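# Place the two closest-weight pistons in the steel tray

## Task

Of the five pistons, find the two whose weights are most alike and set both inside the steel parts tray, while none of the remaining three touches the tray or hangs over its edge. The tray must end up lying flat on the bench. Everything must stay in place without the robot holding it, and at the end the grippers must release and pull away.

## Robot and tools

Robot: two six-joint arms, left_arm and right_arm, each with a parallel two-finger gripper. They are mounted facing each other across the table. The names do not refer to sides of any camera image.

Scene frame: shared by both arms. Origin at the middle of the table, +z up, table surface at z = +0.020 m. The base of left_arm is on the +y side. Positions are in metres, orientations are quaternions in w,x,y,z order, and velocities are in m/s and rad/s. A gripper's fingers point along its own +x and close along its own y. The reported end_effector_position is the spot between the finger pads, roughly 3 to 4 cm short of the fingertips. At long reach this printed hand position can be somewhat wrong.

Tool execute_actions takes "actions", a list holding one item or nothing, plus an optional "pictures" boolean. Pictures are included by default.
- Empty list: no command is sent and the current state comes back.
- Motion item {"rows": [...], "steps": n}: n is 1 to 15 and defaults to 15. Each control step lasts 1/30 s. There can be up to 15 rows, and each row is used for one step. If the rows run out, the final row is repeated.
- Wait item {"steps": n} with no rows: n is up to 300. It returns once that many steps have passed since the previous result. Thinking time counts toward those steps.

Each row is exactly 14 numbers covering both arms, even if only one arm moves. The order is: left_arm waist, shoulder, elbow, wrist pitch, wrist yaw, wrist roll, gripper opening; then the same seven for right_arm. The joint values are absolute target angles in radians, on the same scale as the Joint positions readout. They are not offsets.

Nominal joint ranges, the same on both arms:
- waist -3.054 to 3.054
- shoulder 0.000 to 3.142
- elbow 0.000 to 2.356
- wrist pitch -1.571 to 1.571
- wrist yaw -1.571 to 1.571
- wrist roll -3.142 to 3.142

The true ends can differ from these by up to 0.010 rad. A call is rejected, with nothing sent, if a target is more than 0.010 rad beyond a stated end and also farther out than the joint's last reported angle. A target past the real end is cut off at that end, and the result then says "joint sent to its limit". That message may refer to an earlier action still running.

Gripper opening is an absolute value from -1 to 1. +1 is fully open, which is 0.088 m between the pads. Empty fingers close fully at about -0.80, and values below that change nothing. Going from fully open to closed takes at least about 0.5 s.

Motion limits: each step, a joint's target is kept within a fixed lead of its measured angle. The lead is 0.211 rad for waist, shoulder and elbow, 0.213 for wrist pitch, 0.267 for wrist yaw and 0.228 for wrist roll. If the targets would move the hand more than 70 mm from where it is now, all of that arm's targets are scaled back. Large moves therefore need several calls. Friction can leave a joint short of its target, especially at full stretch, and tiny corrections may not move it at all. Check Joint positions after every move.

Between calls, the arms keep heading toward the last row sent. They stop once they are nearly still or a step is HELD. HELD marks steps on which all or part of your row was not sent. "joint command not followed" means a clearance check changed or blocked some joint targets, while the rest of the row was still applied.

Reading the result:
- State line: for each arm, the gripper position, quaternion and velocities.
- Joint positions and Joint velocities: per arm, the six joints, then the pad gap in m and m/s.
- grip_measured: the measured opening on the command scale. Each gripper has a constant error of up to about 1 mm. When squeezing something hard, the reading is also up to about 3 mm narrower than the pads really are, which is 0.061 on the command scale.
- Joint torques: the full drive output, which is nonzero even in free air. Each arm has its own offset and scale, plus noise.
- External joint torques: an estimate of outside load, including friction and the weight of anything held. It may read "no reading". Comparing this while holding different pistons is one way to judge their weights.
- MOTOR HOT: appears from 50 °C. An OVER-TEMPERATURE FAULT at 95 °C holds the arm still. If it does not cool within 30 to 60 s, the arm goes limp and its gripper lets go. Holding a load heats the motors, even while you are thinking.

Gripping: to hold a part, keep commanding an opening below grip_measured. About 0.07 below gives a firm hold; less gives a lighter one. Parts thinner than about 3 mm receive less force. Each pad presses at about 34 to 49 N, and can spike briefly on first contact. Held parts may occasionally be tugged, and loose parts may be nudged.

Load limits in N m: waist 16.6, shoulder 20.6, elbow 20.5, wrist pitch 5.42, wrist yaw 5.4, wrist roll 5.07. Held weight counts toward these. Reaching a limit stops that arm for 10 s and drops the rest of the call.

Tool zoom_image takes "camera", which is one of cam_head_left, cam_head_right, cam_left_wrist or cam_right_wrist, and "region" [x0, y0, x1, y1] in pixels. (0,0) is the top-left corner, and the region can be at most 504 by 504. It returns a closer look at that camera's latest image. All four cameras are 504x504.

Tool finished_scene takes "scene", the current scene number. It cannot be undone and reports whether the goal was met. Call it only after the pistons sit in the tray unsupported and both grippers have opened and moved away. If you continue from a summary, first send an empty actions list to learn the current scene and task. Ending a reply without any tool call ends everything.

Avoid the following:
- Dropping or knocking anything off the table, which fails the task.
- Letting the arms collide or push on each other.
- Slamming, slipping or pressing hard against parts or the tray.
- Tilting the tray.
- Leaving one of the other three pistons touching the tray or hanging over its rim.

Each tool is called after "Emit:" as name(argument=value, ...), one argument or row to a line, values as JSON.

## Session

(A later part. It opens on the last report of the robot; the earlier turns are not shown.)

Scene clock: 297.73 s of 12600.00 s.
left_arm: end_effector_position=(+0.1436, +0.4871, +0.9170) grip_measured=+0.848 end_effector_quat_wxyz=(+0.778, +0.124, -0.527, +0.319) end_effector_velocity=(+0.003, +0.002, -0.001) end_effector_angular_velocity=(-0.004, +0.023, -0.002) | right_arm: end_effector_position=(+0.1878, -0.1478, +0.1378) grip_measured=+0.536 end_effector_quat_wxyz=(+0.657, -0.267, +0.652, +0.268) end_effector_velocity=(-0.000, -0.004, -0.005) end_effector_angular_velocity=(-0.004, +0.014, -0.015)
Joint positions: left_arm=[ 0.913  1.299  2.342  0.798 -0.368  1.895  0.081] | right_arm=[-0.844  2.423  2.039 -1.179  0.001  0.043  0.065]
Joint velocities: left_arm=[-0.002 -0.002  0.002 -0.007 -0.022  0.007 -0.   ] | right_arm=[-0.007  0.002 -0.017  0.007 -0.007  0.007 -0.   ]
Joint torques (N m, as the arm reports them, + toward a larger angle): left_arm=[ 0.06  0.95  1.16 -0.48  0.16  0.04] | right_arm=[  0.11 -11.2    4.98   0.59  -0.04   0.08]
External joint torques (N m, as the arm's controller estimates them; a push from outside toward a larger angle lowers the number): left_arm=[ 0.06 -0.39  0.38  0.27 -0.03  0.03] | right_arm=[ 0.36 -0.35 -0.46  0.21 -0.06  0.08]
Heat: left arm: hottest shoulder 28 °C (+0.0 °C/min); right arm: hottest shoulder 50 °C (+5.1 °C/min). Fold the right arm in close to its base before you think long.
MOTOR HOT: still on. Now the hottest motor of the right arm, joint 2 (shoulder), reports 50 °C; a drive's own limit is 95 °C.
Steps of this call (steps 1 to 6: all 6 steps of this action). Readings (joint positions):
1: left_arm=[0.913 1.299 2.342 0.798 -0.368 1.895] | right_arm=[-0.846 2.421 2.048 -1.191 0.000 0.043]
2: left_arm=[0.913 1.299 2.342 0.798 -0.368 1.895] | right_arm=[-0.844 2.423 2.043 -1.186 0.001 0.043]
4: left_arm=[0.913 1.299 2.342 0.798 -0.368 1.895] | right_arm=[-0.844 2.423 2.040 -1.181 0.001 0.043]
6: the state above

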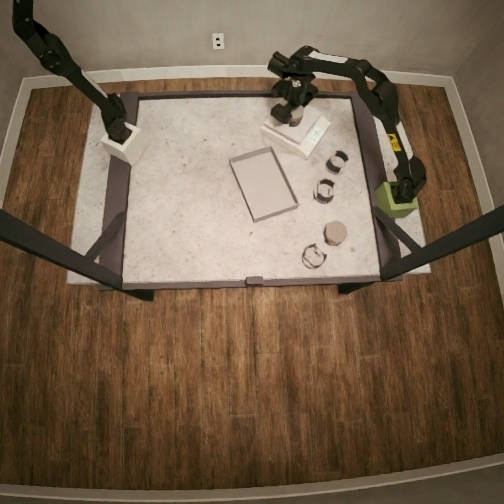

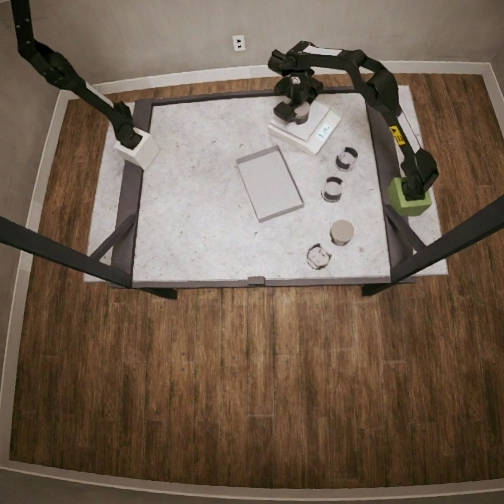

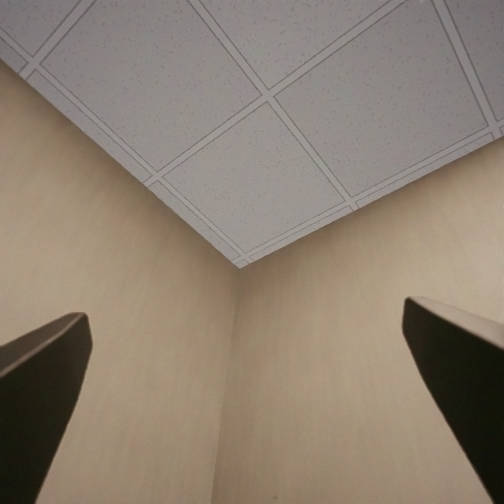

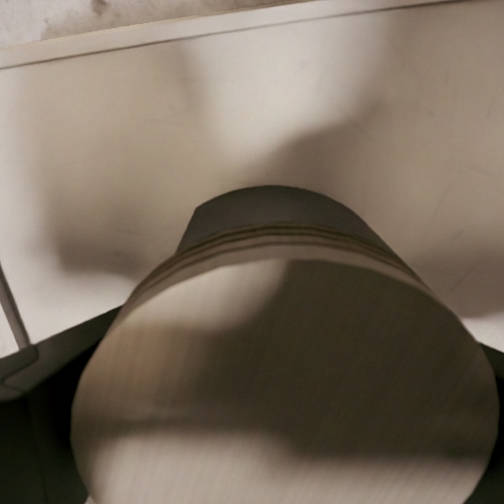

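Emit:
execute_actions(
  actions=[
    {"rows":[[0.913,1.3,2.34,0.8,-0.368,1.895,0.85,-0.843,2.424,2.031,-1.169,0,0.045,0.55],[0.913,1.3,2.34,0.8,-0.368,1.895,0.85,-0.843,2.424,2.031,-1.169,0,0.045,0.58],[0.913,1.3,2.34,0.8,-0.368,1.895,0.85,-0.843,2.424,2.031,-1.169,0,0.045,0.62],[0.913,1.3,2.34,0.8,-0.368,1.895,0.85,-0.843,2.424,2.031,-1.169,0,0.045,0.68],[0.913,1.3,2.34,0.8,-0.368,1.895,0.85,-0.843,2.423,2.034,-1.172,0,0.045,0.78],[0.913,1.3,2.34,0.8,-0.368,1.895,0.85,-0.843,2.422,2.038,-1.174,0,0.045,0.9],[0.913,1.3,2.34,0.8,-0.368,1.895,0.85,-0.843,2.42,2.042,-1.176,0,0.045,1.0]],"steps":15},
  ],
  pictures=false,
)

Emit:
execute_actions(
  actions=[
    {"steps":30},
  ],
)

Emit:
zoom_image(
  camera="cam_head_left",
  region=[295,110,345,155],
)

Emit:
zoom_image(
  camera="cam_head_right",
  region=[300,108,350,153],
)

Scene clock: 300.43 s of 12600.00 s.
left_arm: end_effector_position=(+0.1436, +0.4871, +0.9170) grip_measured=+0.848 end_effector_quat_wxyz=(+0.778, +0.124, -0.527, +0.319) end_effector_velocity=(+0.004, -0.006, +0.001) end_effector_angular_velocity=(+0.021, +0.014, -0.011) | right_arm: end_effector_position=(+0.1885, -0.1470, +0.1374) grip_measured=+0.968 end_effector_quat_wxyz=(+0.659, -0.266, +0.650, +0.269) end_effector_velocity=(-0.001, -0.004, -0.001) end_effector_angular_velocity=(-0.014, +0.003, +0.005)
Joint positions: left_arm=[ 0.913  1.299  2.342  0.798 -0.368  1.895  0.081] | right_arm=[-0.844  2.423  2.037 -1.173  0.001  0.043  0.086]
Joint velocities: left_arm=[-0.002  0.002 -0.002 -0.022 -0.007 -0.007 -0.   ] | right_arm=[-0.002 -0.002 -0.007 -0.007  0.007 -0.007  0.005]
Joint torques (N m, as the arm reports them, + toward a larger angle): left_arm=[ 0.06  0.95  1.15 -0.48  0.16  0.04] | right_arm=[  0.08 -11.75   6.45  -0.11  -0.05   0.09]
External joint torques (N m, as the arm's controller estimates them; a push from outside toward a larger angle lowers the number): left_arm=[ 0.06 -0.5   0.44  0.28 -0.04  0.03] | right_arm=[ 0.03 -0.9   1.03 -0.43 -0.05  0.09]
Heat: left arm: hottest shoulder 28 °C (+0.0 °C/min); right arm: hottest shoulder 51 °C (+6.0 °C/min). Fold the right arm in close to its base before you think long.
MOTOR HOT: still on. Now the hottest motor of the right arm, joint 2 (shoulder), reports 51 °C; a drive's own limit is 95 °C.
Steps of this call (steps 1 to 15: the robot went on to your last target; steps 16 to 66: nothing new was sent; steps 67 to 81: all 15 steps of this action). Readings (joint positions):
67: left_arm=[0.913 1.299 2.342 0.798 -0.368 1.895] | right_arm=[-0.844 2.423 2.038 -1.178 0.001 0.043]
68: left_arm=[0.913 1.299 2.342 0.798 -0.368 1.895] | right_arm=[-0.844 2.423 2.038 -1.178 0.001 0.043]
70: left_arm=[0.913 1.299 2.342 0.798 -0.368 1.895] | right_arm=[-0.844 2.423 2.037 -1.175 0.001 0.043]
74: left_arm=[0.913 1.299 2.342 0.798 -0.368 1.895] | right_arm=[-0.844 2.423 2.037 -1.171 0.001 0.043]
81: the state above

Scene clock: 301.43 s of 12600.00 s.
left_arm: end_effector_position=(+0.1436, +0.4871, +0.9170) grip_measured=+0.848 end_effector_quat_wxyz=(+0.778, +0.124, -0.527, +0.319) end_effector_velocity=(+0.000, +0.002, -0.001) end_effector_angular_velocity=(-0.011, +0.001, -0.006) | right_arm: end_effector_position=(+0.1885, -0.1471, +0.1374) grip_measured=+0.977 end_effector_quat_wxyz=(+0.659, -0.266, +0.650, +0.269) end_effector_velocity=(-0.002, -0.002, -0.002) end_effector_angular_velocity=(-0.004, +0.014, -0.010)
Joint positions: left_arm=[ 0.913  1.299  2.342  0.798 -0.368  1.895  0.081] | right_arm=[-0.844  2.423  2.037 -1.173  0.001  0.043  0.087]
Joint velocities: left_arm=[ 0.002 -0.002 -0.002  0.007 -0.007 -0.007 -0.   ] | right_arm=[-0.002  0.002 -0.002 -0.007 -0.007  0.007 -0.   ]
Joint torques (N m, as the arm reports them, + toward a larger angle): left_arm=[ 0.07  0.96  1.15 -0.48  0.16  0.04] | right_arm=[  0.09 -11.74   6.39  -0.11  -0.05   0.08]
External joint torques (N m, as the arm's controller estimates them; a push from outside toward a larger angle lowers the number): left_arm=[ 0.07 -0.33  0.35  0.26 -0.04  0.03] | right_arm=[ 0.18 -0.95  0.97 -0.47 -0.05  0.08]
Heat: left arm: hottest shoulder 28 °C (+0.0 °C/min); right arm: hottest shoulder 51 °C (+6.0 °C/min). Fold the right arm in close to its base before you think long.
MOTOR HOT: still on. Now the hottest motor of the right arm, joint 2 (shoulder), reports 51 °C; a drive's own limit is 95 °C.
Steps of this call (steps 1 to 15: the robot went on to your last target; steps 16 to 30: nothing new was sent). Readings (joint positions):
1: left_arm=[0.913 1.299 2.342 0.798 -0.368 1.895] | right_arm=[-0.844 2.423 2.037 -1.173 0.001 0.043]
2: left_arm=[0.913 1.299 2.342 0.798 -0.368 1.895] | right_arm=[-0.844 2.423 2.037 -1.173 0.001 0.043]
4: left_arm=[0.913 1.299 2.342 0.798 -0.368 1.895] | right_arm=[-0.844 2.423 2.037 -1.173 0.001 0.043]
8: left_arm=[0.913 1.299 2.342 0.798 -0.368 1.895] | right_arm=[-0.844 2.423 2.037 -1.173 0.001 0.043]
30: the state above
All arms were judged still, so your last target was given up. Only a new action makes them travel on or press farther. Fingers that are still opening or closing keep moving.

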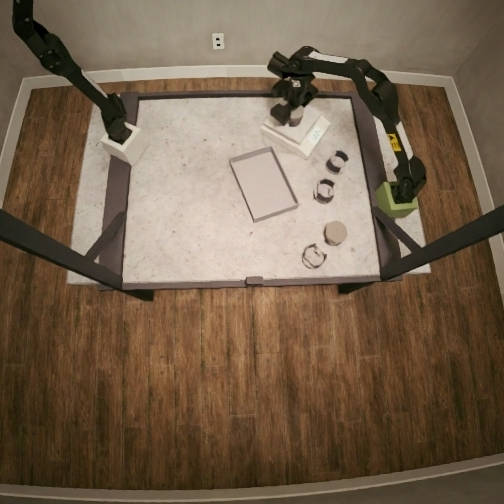

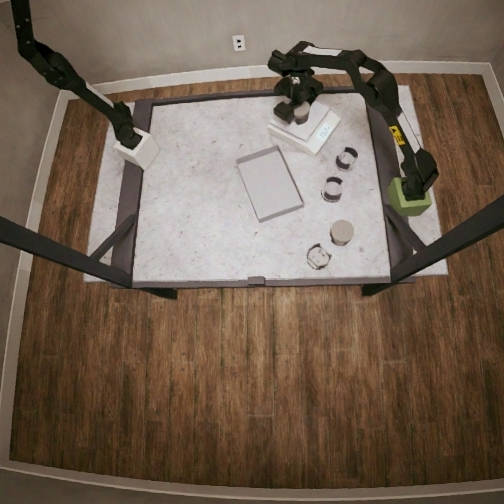

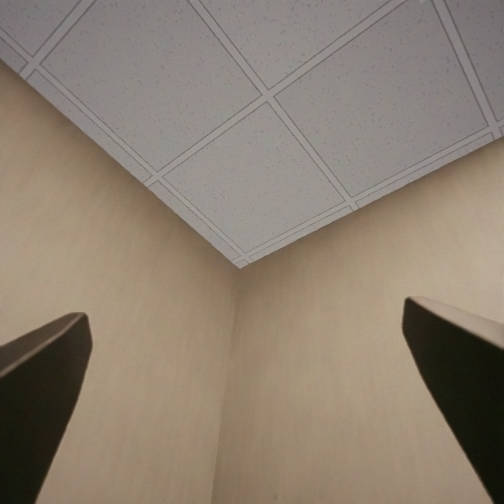

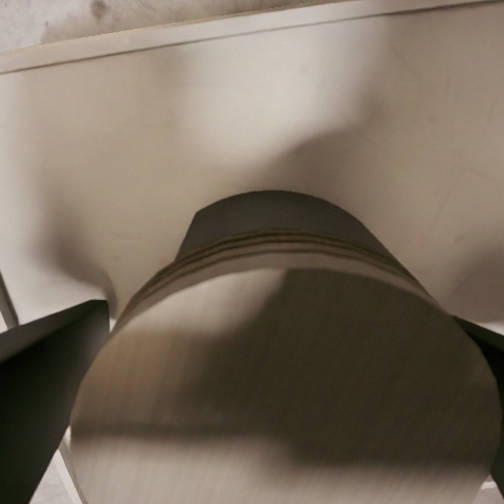

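Region (295, 110, 345, 155) of cam_head_left's 504x504 image, scaled by 10.080, with more detail than that image has; it fills the top 454 rows of this view, and the rest is white.

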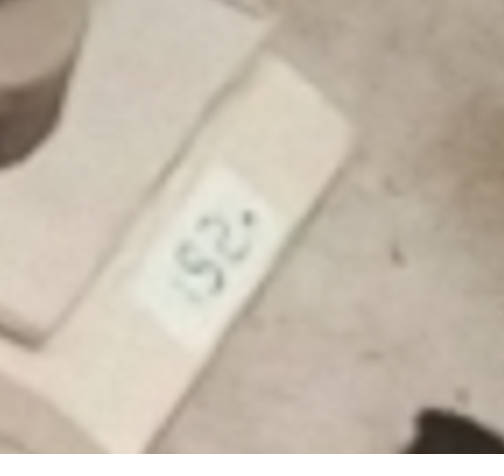

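Region (300, 108, 350, 153) of cam_head_right's 504x504 image, scaled by 10.080, with more detail than that image has; it fills the top 454 rows of this view, and the rest is white.

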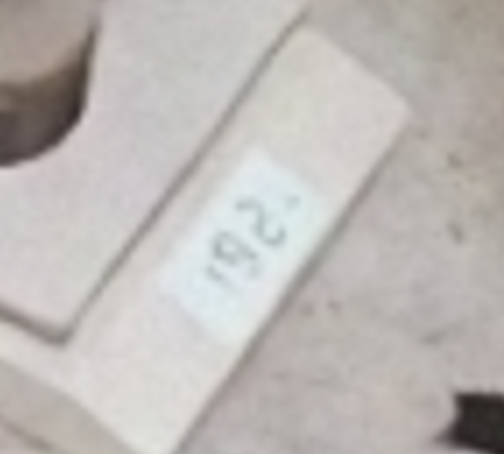

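Emit:
execute_actions(
  actions=[],
)

Emit:
zoom_image(
  camera="cam_head_left",
  region=[305,122,327,144],
)

Emit:
zoom_image(
  camera="cam_head_right",
  region=[314,120,336,142],
)

Scene clock: 304.93 s of 12600.00 s.
left_arm: end_effector_position=(+0.1436, +0.4871, +0.9170) grip_measured=+0.848 end_effector_quat_wxyz=(+0.778, +0.124, -0.527, +0.319) end_effector_velocity=(+0.003, -0.000, -0.001) end_effector_angular_velocity=(-0.003, +0.020, -0.015) | right_arm: end_effector_position=(+0.1885, -0.1471, +0.1374) grip_measured=+0.977 end_effector_quat_wxyz=(+0.659, -0.266, +0.650, +0.269) end_effector_velocity=(+0.000, -0.003, +0.000) end_effector_angular_velocity=(-0.000, +0.010, +0.000)
Joint positions: left_arm=[ 0.913  1.299  2.342  0.798 -0.368  1.895  0.081] | right_arm=[-0.844  2.423  2.037 -1.173  0.001  0.043  0.087]
Joint velocities: left_arm=[-0.002 -0.002 -0.002 -0.007 -0.022 -0.007 -0.   ] | right_arm=[-0.007 -0.002 -0.002 -0.007 -0.007 -0.007  0.   ]
Joint torques (N m, as the arm reports them, + toward a larger angle): left_arm=[ 0.07  0.96  1.15 -0.48  0.16  0.05] | right_arm=[  0.09 -11.74   6.37  -0.11  -0.04   0.08]
External joint torques (N m, as the arm's controller estimates them; a push from outside toward a larger angle lowers the number): left_arm=[ 0.07 -0.49  0.44  0.28 -0.03  0.03] | right_arm=[ 0.25 -0.84  0.91 -0.45 -0.05  0.08]
Heat: left arm: hottest shoulder 28 °C (+0.0 °C/min); right arm: hottest shoulder 52 °C (+7.1 °C/min). Fold the right arm in close to its base before you think long.
MOTOR HOT: still on. Now the hottest motor of the right arm, joint 2 (shoulder), reports 52 °C; a drive's own limit is 95 °C.
Steps of this call (steps 1 to 90: nothing new was sent; then 0.50 s passed at rest). Readings (joint positions):
1: left_arm=[0.913 1.299 2.342 0.798 -0.368 1.895] | right_arm=[-0.844 2.423 2.037 -1.173 0.001 0.043]
2: left_arm=[0.913 1.299 2.342 0.798 -0.368 1.895] | right_arm=[-0.844 2.423 2.037 -1.173 0.001 0.043]
4: left_arm=[0.913 1.299 2.342 0.798 -0.368 1.895] | right_arm=[-0.844 2.423 2.037 -1.173 0.001 0.043]
8: left_arm=[0.913 1.299 2.342 0.798 -0.368 1.895] | right_arm=[-0.844 2.423 2.037 -1.173 0.001 0.043]
90: the state above

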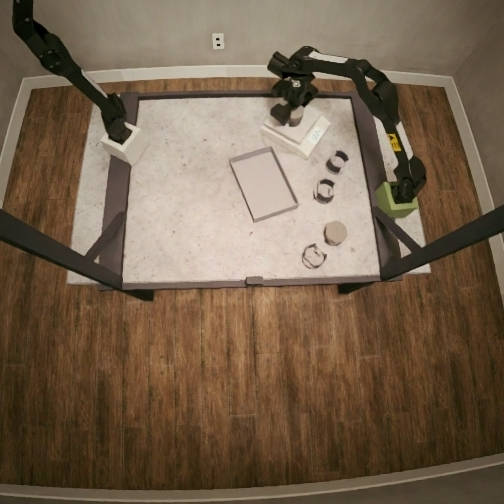

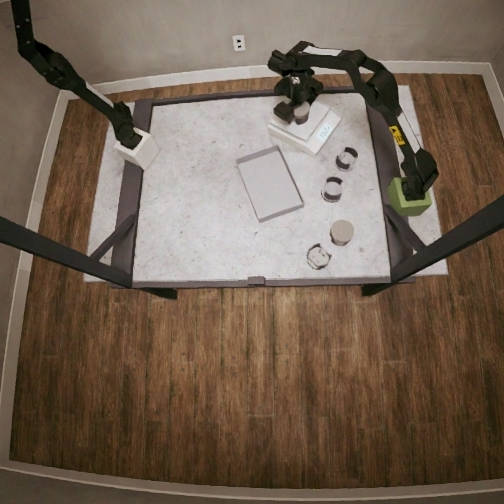

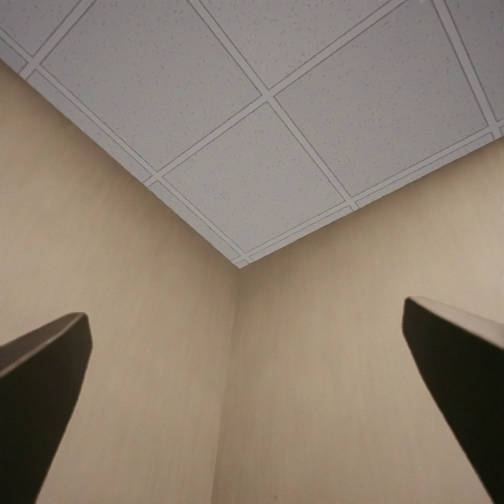

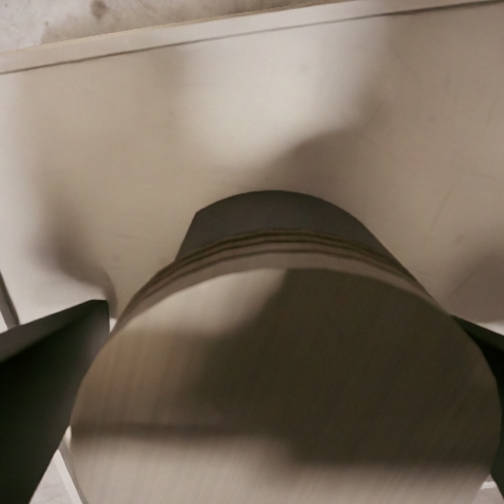

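Region (305, 122, 327, 144) of cam_head_left's 504x504 image, scaled by 22.909, with more detail than that image has.

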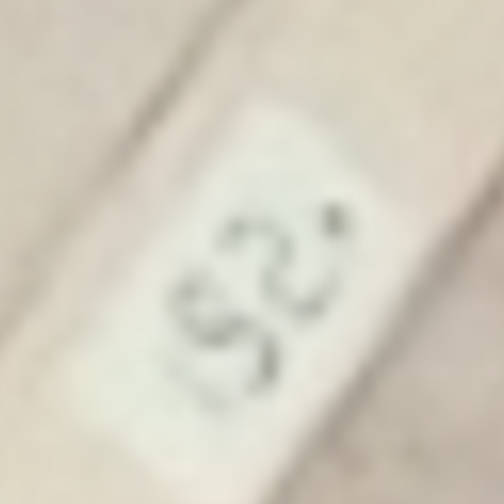

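Region (314, 120, 336, 142) of cam_head_right's 504x504 image, scaled by 22.909, with more detail than that image has.

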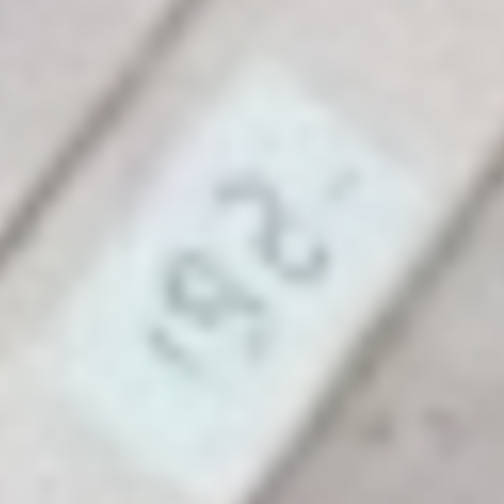

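Emit:
execute_actions(
  actions=[
    {"rows":[[0.913,1.3,2.34,0.8,-0.368,1.895,0.85,-0.844,2.422,2.04,-1.176,0,0.045,0.88],[0.913,1.3,2.34,0.8,-0.368,1.895,0.85,-0.844,2.422,2.04,-1.176,0,0.045,0.77],[0.913,1.3,2.34,0.8,-0.368,1.895,0.85,-0.844,2.422,2.04,-1.176,0,0.045,0.68],[0.913,1.3,2.34,0.8,-0.368,1.895,0.85,-0.844,2.422,2.04,-1.176,0,0.045,0.61],[0.913,1.3,2.34,0.8,-0.368,1.895,0.85,-0.844,2.422,2.04,-1.176,0,0.045,0.55],[0.913,1.3,2.34,0.8,-0.368,1.895,0.85,-0.844,2.422,2.04,-1.176,0,0.045,0.5],[0.913,1.3,2.34,0.8,-0.368,1.895,0.85,-0.844,2.422,2.04,-1.176,0,0.045,0.46],[0.913,1.3,2.34,0.8,-0.368,1.895,0.85,-0.844,2.422,2.04,-1.176,0,0.045,0.46],[0.913,1.3,2.34,0.8,-0.368,1.895,0.85,-0.844,2.422,2.04,-1.176,0,0.045,0.46],[0.913,1.3,2.34,0.8,-0.368,1.895,0.85,-0.844,2.422,2.04,-1.176,0,0.045,0.46],[0.913,1.3,2.34,0.8,-0.368,1.895,0.85,-0.844,2.42,2.055,-1.19,0,0.045,0.46],[0.913,1.3,2.34,0.8,-0.368,1.895,0.85,-0.844,2.416,2.072,-1.215,0,0.045,0.46],[0.913,1.3,2.34,0.8,-0.368,1.895,0.85,-0.844,2.412,2.092,-1.24,0,0.045,0.46],[0.913,1.3,2.34,0.8,-0.368,1.895,0.85,-0.842,2.409,2.11,-1.265,0,0.05,0.46],[0.913,1.3,2.34,0.8,-0.368,1.895,0.85,-0.835,2.408,2.125,-1.283,0,0.065,0.46]],"steps":15},
  ],
  pictures=false,
)

Emit:
execute_actions(
  actions=[
    {"rows":[[0.913,1.3,2.34,0.8,-0.368,1.895,0.85,-0.822,2.41,2.136,-1.294,0,0.09,0.46],[0.913,1.3,2.34,0.8,-0.368,1.895,0.85,-0.802,2.413,2.143,-1.30,0,0.13,0.46],[0.913,1.3,2.34,0.8,-0.368,1.895,0.85,-0.776,2.417,2.148,-1.301,0,0.18,0.46],[0.913,1.3,2.34,0.8,-0.368,1.895,0.85,-0.746,2.422,2.153,-1.301,0,0.235,0.46],[0.913,1.3,2.34,0.8,-0.368,1.895,0.85,-0.712,2.428,2.158,-1.30,0,0.29,0.46],[0.913,1.3,2.34,0.8,-0.368,1.895,0.85,-0.677,2.435,2.163,-1.298,0,0.345,0.46],[0.913,1.3,2.34,0.8,-0.368,1.895,0.85,-0.642,2.442,2.168,-1.296,0,0.40,0.46],[0.913,1.3,2.34,0.8,-0.368,1.895,0.85,-0.607,2.45,2.173,-1.293,0,0.455,0.46],[0.913,1.3,2.34,0.8,-0.368,1.895,0.85,-0.572,2.458,2.178,-1.29,0,0.51,0.46],[0.913,1.3,2.34,0.8,-0.368,1.895,0.85,-0.537,2.466,2.183,-1.287,0,0.565,0.46],[0.913,1.3,2.34,0.8,-0.368,1.895,0.85,-0.502,2.474,2.188,-1.284,0,0.62,0.46],[0.913,1.3,2.34,0.8,-0.368,1.895,0.85,-0.468,2.481,2.192,-1.281,0,0.675,0.46],[0.913,1.3,2.34,0.8,-0.368,1.895,0.85,-0.436,2.488,2.196,-1.278,0,0.73,0.46],[0.913,1.3,2.34,0.8,-0.368,1.895,0.85,-0.407,2.494,2.2,-1.276,0,0.785,0.46],[0.913,1.3,2.34,0.8,-0.368,1.895,0.85,-0.381,2.499,2.203,-1.274,0,0.835,0.46]],"steps":15},
  ],
  pictures=false,
)

Emit:
execute_actions(
  actions=[
    {"rows":[[0.913,1.3,2.34,0.8,-0.368,1.895,0.85,-0.36,2.503,2.206,-1.272,0,0.88,0.46],[0.913,1.3,2.34,0.8,-0.368,1.895,0.85,-0.343,2.506,2.208,-1.271,0,0.92,0.46],[0.913,1.3,2.34,0.8,-0.368,1.895,0.85,-0.331,2.508,2.209,-1.27,0,0.95,0.46],[0.913,1.3,2.34,0.8,-0.368,1.895,0.85,-0.323,2.51,2.21,-1.27,0,0.968,0.46],[0.913,1.3,2.34,0.8,-0.368,1.895,0.85,-0.319,2.51,2.21,-1.27,0,0.978,0.46],[0.913,1.3,2.34,0.8,-0.368,1.895,0.85,-0.317,2.51,2.21,-1.27,0,0.978,0.46]],"steps":11},
  ],
)

Scene clock: 319.13 s of 12600.00 s.
left_arm: end_effector_position=(+0.1436, +0.4871, +0.9170) grip_measured=+0.848 end_effector_quat_wxyz=(+0.778, +0.124, -0.527, +0.319) end_effector_velocity=(-0.001, +0.005, -0.001) end_effector_angular_velocity=(-0.016, -0.001, -0.006) | right_arm: end_effector_position=(+0.1844, -0.1515, +0.1458) grip_measured=+0.526 end_effector_quat_wxyz=(+0.649, -0.269, +0.662, +0.262) end_effector_velocity=(-0.022, -0.014, +0.094) end_effector_angular_velocity=(-0.116, +0.115, -0.142)
Joint positions: left_arm=[ 0.913  1.299  2.342  0.798 -0.368  1.895  0.081] | right_arm=[-0.844  2.423  2.071 -1.239  0.001  0.049  0.065]
Joint velocities: left_arm=[ 0.002 -0.007 -0.002  0.007 -0.007 -0.007 -0.   ] | right_arm=[ 0.012 -0.002  0.369 -0.535 -0.007  0.154 -0.   ]
Joint torques (N m, as the arm reports them, + toward a larger angle): left_arm=[ 0.06  0.96  1.15 -0.48  0.16  0.04] | right_arm=[  0.52 -13.12   8.68   0.    -0.05   0.09]
External joint torques (N m, as the arm's controller estimates them; a push from outside toward a larger angle lowers the number): left_arm=[ 0.05 -0.11  0.23  0.22 -0.04  0.03] | right_arm=[ 0.12 -1.61  2.89 -0.45 -0.03  0.1 ]
Heat: left arm: hottest shoulder 28 °C (+0.0 °C/min); right arm: hottest shoulder 54 °C (+5.0 °C/min). Fold the right arm in close to its base before you think long.
MOTOR HOT: still on. Now the hottest motor of the right arm, joint 2 (shoulder), reports 54 °C; a drive's own limit is 95 °C.
Steps of this call (steps 1 to 90: nothing new was sent; then 10.70 s passed at rest; steps 91 to 105: all 15 steps of this action). Readings (joint positions):
91: left_arm=[0.913 1.299 2.342 0.798 -0.368 1.895] | right_arm=[-0.844 2.423 2.037 -1.173 0.001 0.043]
92: left_arm=[0.913 1.299 2.342 0.798 -0.368 1.895] | right_arm=[-0.844 2.423 2.037 -1.173 0.001 0.043]
94: left_arm=[0.913 1.299 2.342 0.798 -0.368 1.895] | right_arm=[-0.844 2.423 2.037 -1.173 0.001 0.043]
98: left_arm=[0.913 1.299 2.342 0.798 -0.368 1.895] | right_arm=[-0.844 2.423 2.037 -1.173 0.001 0.043]
105: the state above

Scene clock: 319.63 s of 12600.00 s.
left_arm: end_effector_position=(+0.1436, +0.4871, +0.9170) grip_measured=+0.848 end_effector_quat_wxyz=(+0.778, +0.124, -0.527, +0.319) end_effector_velocity=(+0.000, -0.003, +0.001) end_effector_angular_velocity=(+0.012, -0.005, -0.007) | right_arm: end_effector_position=(+0.0328, -0.0424, +0.1466) grip_measured=+0.526 end_effector_quat_wxyz=(+0.683, -0.182, +0.686, +0.176) end_effector_velocity=(-0.446, +0.175, -0.087) end_effector_angular_velocity=(-0.113, +0.033, -0.562)
Joint positions: left_arm=[ 0.913  1.299  2.342  0.798 -0.368  1.895  0.081] | right_arm=[-0.446  2.482  2.181 -1.28   0.002  0.705  0.065]
Joint velocities: left_arm=[-0.002 -0.002 -0.007 -0.007  0.007 -0.007  0.   ] | right_arm=[ 0.999  0.232  0.076  0.037 -0.007  1.56  -0.   ]
Joint torques (N m, as the arm reports them, + toward a larger angle): left_arm=[ 0.07  0.95  1.15 -0.48  0.16  0.04] | right_arm=[ -1.01 -11.76   7.66   0.11  -0.03   0.12]
External joint torques (N m, as the arm's controller estimates them; a push from outside toward a larger angle lowers the number): left_arm=[ 0.07 -0.56  0.47  0.29 -0.04  0.03] | right_arm=[ 0.19 -0.34  2.22 -0.07 -0.13  0.11]
Heat: left arm: hottest shoulder 28 °C (+0.0 °C/min); right arm: hottest shoulder 54 °C (+5.1 °C/min). Fold the right arm in close to its base before you think long.
MOTOR HOT: still on. Now the hottest motor of the right arm, joint 2 (shoulder), reports 54 °C; a drive's own limit is 95 °C.
Steps of this call (steps 1 to 15: all 15 steps of this action). Readings (joint positions):
1: left_arm=[0.913 1.299 2.342 0.798 -0.368 1.895] | right_arm=[-0.842 2.423 2.084 -1.255 0.001 0.059]
2: left_arm=[0.913 1.299 2.342 0.798 -0.368 1.895] | right_arm=[-0.839 2.423 2.098 -1.267 0.001 0.078]
4: left_arm=[0.913 1.299 2.342 0.798 -0.368 1.895] | right_arm=[-0.819 2.423 2.122 -1.281 0.001 0.143]
8: left_arm=[0.913 1.299 2.342 0.798 -0.368 1.895] | right_arm=[-0.714 2.429 2.149 -1.290 0.002 0.331]
15: the state above

Scene clock: 320.00 s of 12600.00 s.
left_arm: end_effector_position=(+0.1436, +0.4871, +0.9170) grip_measured=+0.848 end_effector_quat_wxyz=(+0.778, +0.124, -0.527, +0.319) end_effector_velocity=(+0.002, +0.003, -0.001) end_effector_angular_velocity=(-0.007, +0.018, -0.015) | right_arm: end_effector_position=(-0.0292, -0.0211, +0.1380) grip_measured=+0.526 end_effector_quat_wxyz=(+0.692, -0.140, +0.696, +0.130) end_effector_velocity=(+0.036, -0.002, +0.003) end_effector_angular_velocity=(+0.023, +0.001, -0.156)
Joint positions: left_arm=[ 0.913  1.299  2.342  0.798 -0.368  1.895  0.081] | right_arm=[-0.31   2.508  2.195 -1.273 -0.001  0.968  0.065]
Joint velocities: left_arm=[-0.002 -0.007 -0.002 -0.007 -0.022 -0.007 -0.   ] | right_arm=[-0.076  0.002  0.017  0.007 -0.007  0.081 -0.   ]
Joint torques (N m, as the arm reports them, + toward a larger angle): left_arm=[ 0.07  0.96  1.15 -0.47  0.16  0.04] | right_arm=[ -0.23 -11.56   7.47   0.18   0.05   0.11]
External joint torques (N m, as the arm's controller estimates them; a push from outside toward a larger angle lowers the number): left_arm=[ 0.07 -0.22  0.3   0.24 -0.04  0.03] | right_arm=[-0.19 -0.43  2.12 -0.09  0.    0.1 ]
Heat: left arm: hottest shoulder 28 °C (+0.0 °C/min); right arm: hottest shoulder 54 °C (+5.0 °C/min). Fold the right arm in close to its base before you think long.
MOTOR HOT: still on. Now the hottest motor of the right arm, joint 2 (shoulder), reports 54 °C; a drive's own limit is 95 °C.
Steps of this call (steps 1 to 11: all 11 steps of this action). Readings (joint positions):
1: left_arm=[0.913 1.299 2.342 0.798 -0.368 1.895] | right_arm=[-0.414 2.489 2.183 -1.279 0.001 0.756]
2: left_arm=[0.913 1.299 2.342 0.798 -0.368 1.895] | right_arm=[-0.386 2.495 2.186 -1.277 0.001 0.804]
4: left_arm=[0.913 1.299 2.342 0.798 -0.368 1.895] | right_arm=[-0.342 2.504 2.189 -1.275 -0.000 0.883]
8: left_arm=[0.913 1.299 2.342 0.798 -0.368 1.895] | right_arm=[-0.306 2.508 2.193 -1.273 -0.001 0.954]
11: the state above

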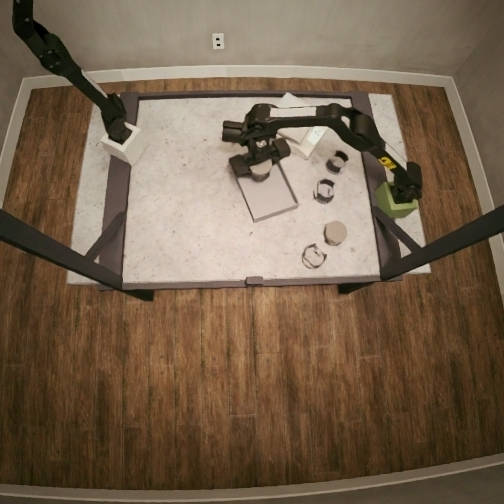

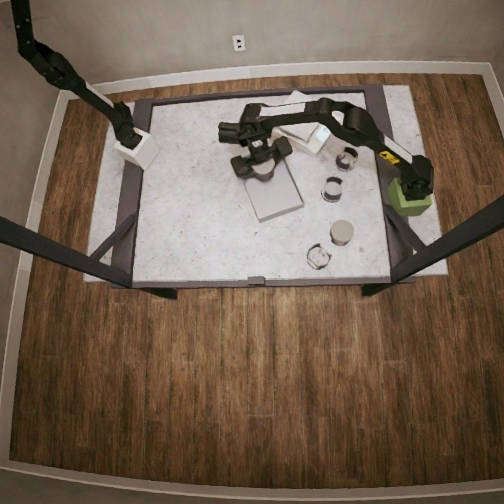

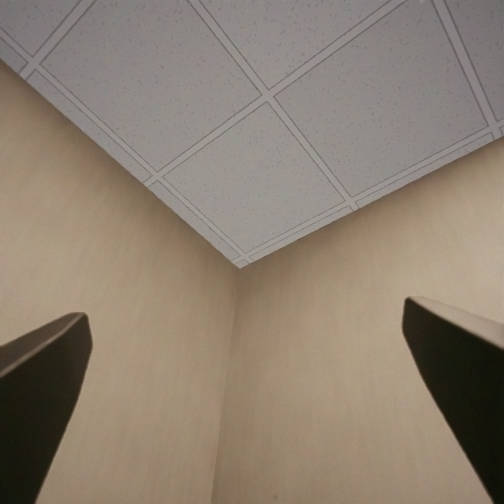

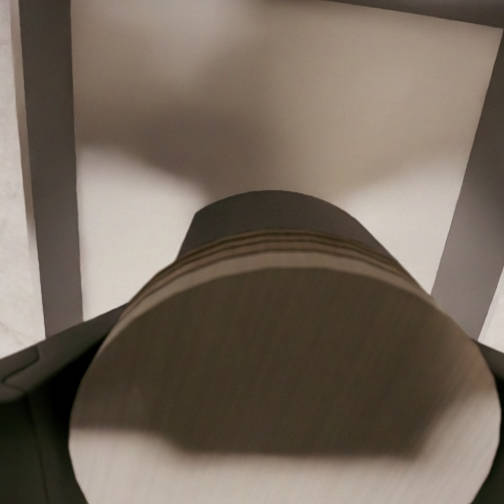

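Emit:
execute_actions(
  actions=[
    {"rows":[[0.913,1.3,2.34,0.8,-0.368,1.895,0.85,-0.32,2.512,2.195,-1.258,0,0.978,0.46],[0.913,1.3,2.34,0.8,-0.368,1.895,0.85,-0.324,2.517,2.185,-1.242,0,0.975,0.46],[0.913,1.3,2.34,0.8,-0.368,1.895,0.85,-0.327,2.523,2.172,-1.223,0,0.972,0.46],[0.913,1.3,2.34,0.8,-0.368,1.895,0.85,-0.329,2.53,2.158,-1.202,0,0.97,0.46],[0.913,1.3,2.34,0.8,-0.368,1.895,0.85,-0.33,2.537,2.144,-1.181,0,0.97,0.46],[0.913,1.3,2.34,0.8,-0.368,1.895,0.85,-0.33,2.544,2.13,-1.16,0,0.97,0.46],[0.913,1.3,2.34,0.8,-0.368,1.895,0.85,-0.33,2.55,2.117,-1.141,0,0.97,0.46],[0.913,1.3,2.34,0.8,-0.368,1.895,0.85,-0.33,2.555,2.106,-1.124,0,0.97,0.46],[0.913,1.3,2.34,0.8,-0.368,1.895,0.85,-0.33,2.559,2.097,-1.111,0,0.97,0.46],[0.913,1.3,2.34,0.8,-0.368,1.895,0.85,-0.33,2.562,2.09,-1.101,0,0.97,0.46],[0.913,1.3,2.34,0.8,-0.368,1.895,0.85,-0.33,2.564,2.085,-1.094,0,0.97,0.46],[0.913,1.3,2.34,0.8,-0.368,1.895,0.85,-0.33,2.565,2.082,-1.089,0,0.97,0.46],[0.913,1.3,2.34,0.8,-0.368,1.895,0.85,-0.33,2.566,2.08,-1.086,0,0.97,0.46]],"steps":15},
  ],
)

Scene clock: 330.03 s of 12600.00 s.
left_arm: end_effector_position=(+0.1436, +0.4871, +0.9170) grip_measured=+0.848 end_effector_quat_wxyz=(+0.778, +0.124, -0.527, +0.319) end_effector_velocity=(-0.002, +0.002, -0.000) end_effector_angular_velocity=(-0.006, -0.012, -0.007) | right_arm: end_effector_position=(-0.0195, -0.0214, +0.0815) grip_measured=+0.526 end_effector_quat_wxyz=(+0.693, -0.132, +0.698, +0.121) end_effector_velocity=(+0.009, +0.005, -0.012) end_effector_angular_velocity=(+0.047, -0.004, -0.010)
Joint positions: left_arm=[ 0.913  1.299  2.342  0.798 -0.368  1.895  0.081] | right_arm=[-0.33   2.57   2.083 -1.101  0.     0.973  0.065]
Joint velocities: left_arm=[-0.002 -0.002 -0.002  0.007  0.007 -0.007 -0.   ] | right_arm=[-0.017 -0.002 -0.051  0.095 -0.007 -0.007 -0.   ]
Joint torques (N m, as the arm reports them, + toward a larger angle): left_arm=[ 0.06  0.97  1.15 -0.48  0.16  0.04] | right_arm=[  0.07 -12.34   5.74   0.41   0.05  -0.08]
External joint torques (N m, as the arm's controller estimates them; a push from outside toward a larger angle lowers the number): left_arm=[ 0.06 -0.33  0.35  0.25 -0.04  0.03] | right_arm=[-0.03  0.6  -0.39 -0.01  0.02 -0.07]
Heat: left arm: hottest shoulder 28 °C (+0.0 °C/min); right arm: hottest shoulder 55 °C (+4.0 °C/min). Fold the right arm in close to its base before you think long.
MOTOR HOT: still on. Now the hottest motor of the right arm, joint 2 (shoulder), reports 55 °C; a drive's own limit is 95 °C.
Steps of this call (steps 1 to 15: the robot went on to your last target; steps 16 to 90: nothing new was sent; then 6.53 s passed at rest; steps 91 to 105: all 15 steps of this action). Readings (joint positions):
91: left_arm=[0.913 1.299 2.342 0.798 -0.368 1.895] | right_arm=[-0.318 2.508 2.196 -1.271 -0.001 0.975]
92: left_arm=[0.913 1.299 2.342 0.798 -0.368 1.895] | right_arm=[-0.318 2.509 2.195 -1.265 -0.001 0.975]
94: left_arm=[0.913 1.299 2.342 0.798 -0.368 1.895] | right_arm=[-0.319 2.512 2.186 -1.237 -0.001 0.975]
98: left_arm=[0.913 1.299 2.342 0.798 -0.368 1.895] | right_arm=[-0.326 2.530 2.143 -1.168 -0.001 0.974]
105: the state above

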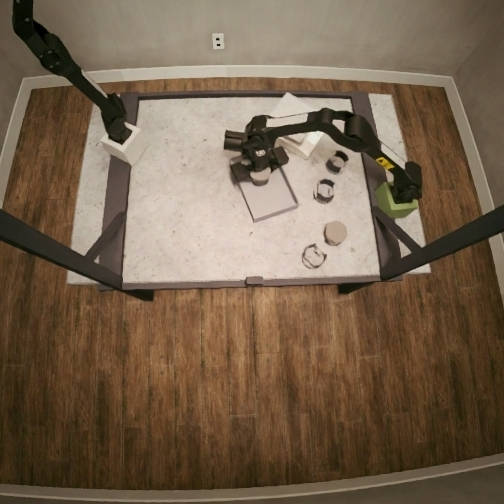

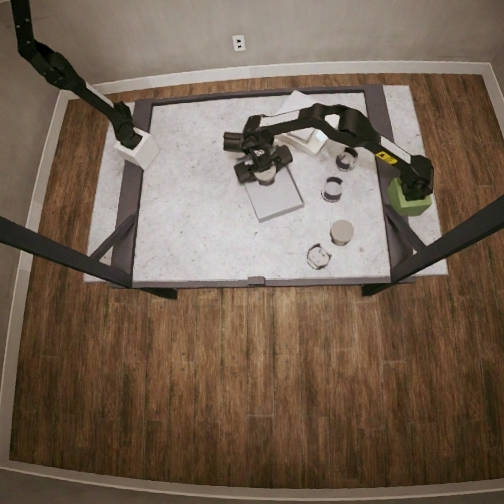

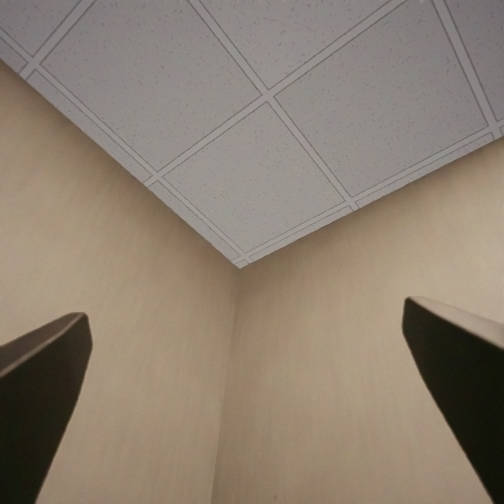

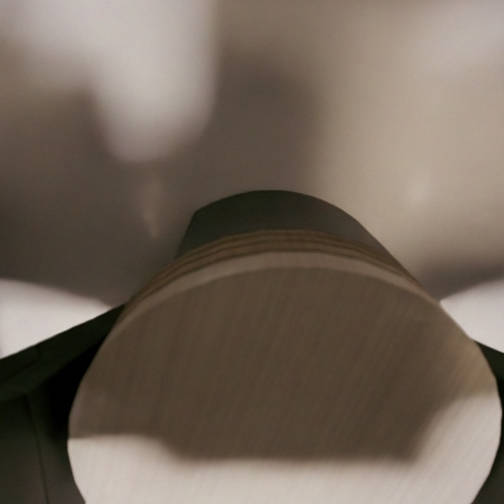

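Emit:
execute_actions(
  actions=[
    {"rows":[[0.913,1.3,2.34,0.8,-0.368,1.895,0.85,-0.33,2.570,2.077,-1.082,0,0.97,0.46],[0.913,1.3,2.34,0.8,-0.368,1.895,0.85,-0.33,2.572,2.074,-1.079,0,0.97,0.46],[0.913,1.3,2.34,0.8,-0.368,1.895,0.85,-0.33,2.573,2.072,-1.077,0,0.97,0.46]],"steps":6},
  ],
  pictures=false,
)

Scene clock: 331.40 s of 12600.00 s.
left_arm: end_effector_position=(+0.1436, +0.4871, +0.9170) grip_measured=+0.848 end_effector_quat_wxyz=(+0.778, +0.124, -0.527, +0.319) end_effector_velocity=(+0.003, -0.000, -0.001) end_effector_angular_velocity=(-0.003, +0.020, -0.015) | right_arm: end_effector_position=(-0.0187, -0.0188, +0.0801) grip_measured=+0.526 end_effector_quat_wxyz=(+0.695, -0.127, +0.696, +0.126) end_effector_velocity=(-0.002, +0.000, -0.001) end_effector_angular_velocity=(+0.004, +0.007, -0.005)
Joint positions: left_arm=[ 0.913  1.299  2.342  0.798 -0.368  1.895  0.081] | right_arm=[-0.33   2.57   2.078 -1.081  0.     0.973  0.065]
Joint velocities: left_arm=[-0.002 -0.002 -0.002 -0.007 -0.022 -0.007 -0.   ] | right_arm=[ 0.002 -0.002 -0.007  0.007 -0.007  0.007 -0.   ]
Joint torques (N m, as the arm reports them, + toward a larger angle): left_arm=[ 0.07  0.96  1.15 -0.48  0.17  0.04] | right_arm=[  0.02 -11.43   4.96   0.23   0.04  -0.09]
External joint torques (N m, as the arm's controller estimates them; a push from outside toward a larger angle lowers the number): left_arm=[ 0.07 -0.33  0.35  0.25 -0.03  0.03] | right_arm=[-0.17  0.02 -0.4  -0.09  0.01 -0.09]
Heat: left arm: hottest shoulder 28 °C (+0.0 °C/min); right arm: hottest shoulder 56 °C (+5.0 °C/min). Fold the right arm in close to its base before you think long.
MOTOR HOT: still on. Now the hottest motor of the right arm, joint 2 (shoulder), reports 56 °C; a drive's own limit is 95 °C.
Steps of this call (steps 1 to 30: the robot went on to your last target; steps 31 to 35: nothing new was sent; steps 36 to 41: all 6 steps of this action). Readings (joint positions):
36: left_arm=[0.913 1.299 2.342 0.798 -0.368 1.895] | right_arm=[-0.330 2.570 2.082 -1.088 0.000 0.973]
37: left_arm=[0.913 1.299 2.342 0.798 -0.368 1.895] | right_arm=[-0.330 2.570 2.080 -1.086 0.000 0.973]
39: left_arm=[0.913 1.299 2.342 0.798 -0.368 1.895] | right_arm=[-0.330 2.570 2.078 -1.083 0.000 0.973]
41: the state above


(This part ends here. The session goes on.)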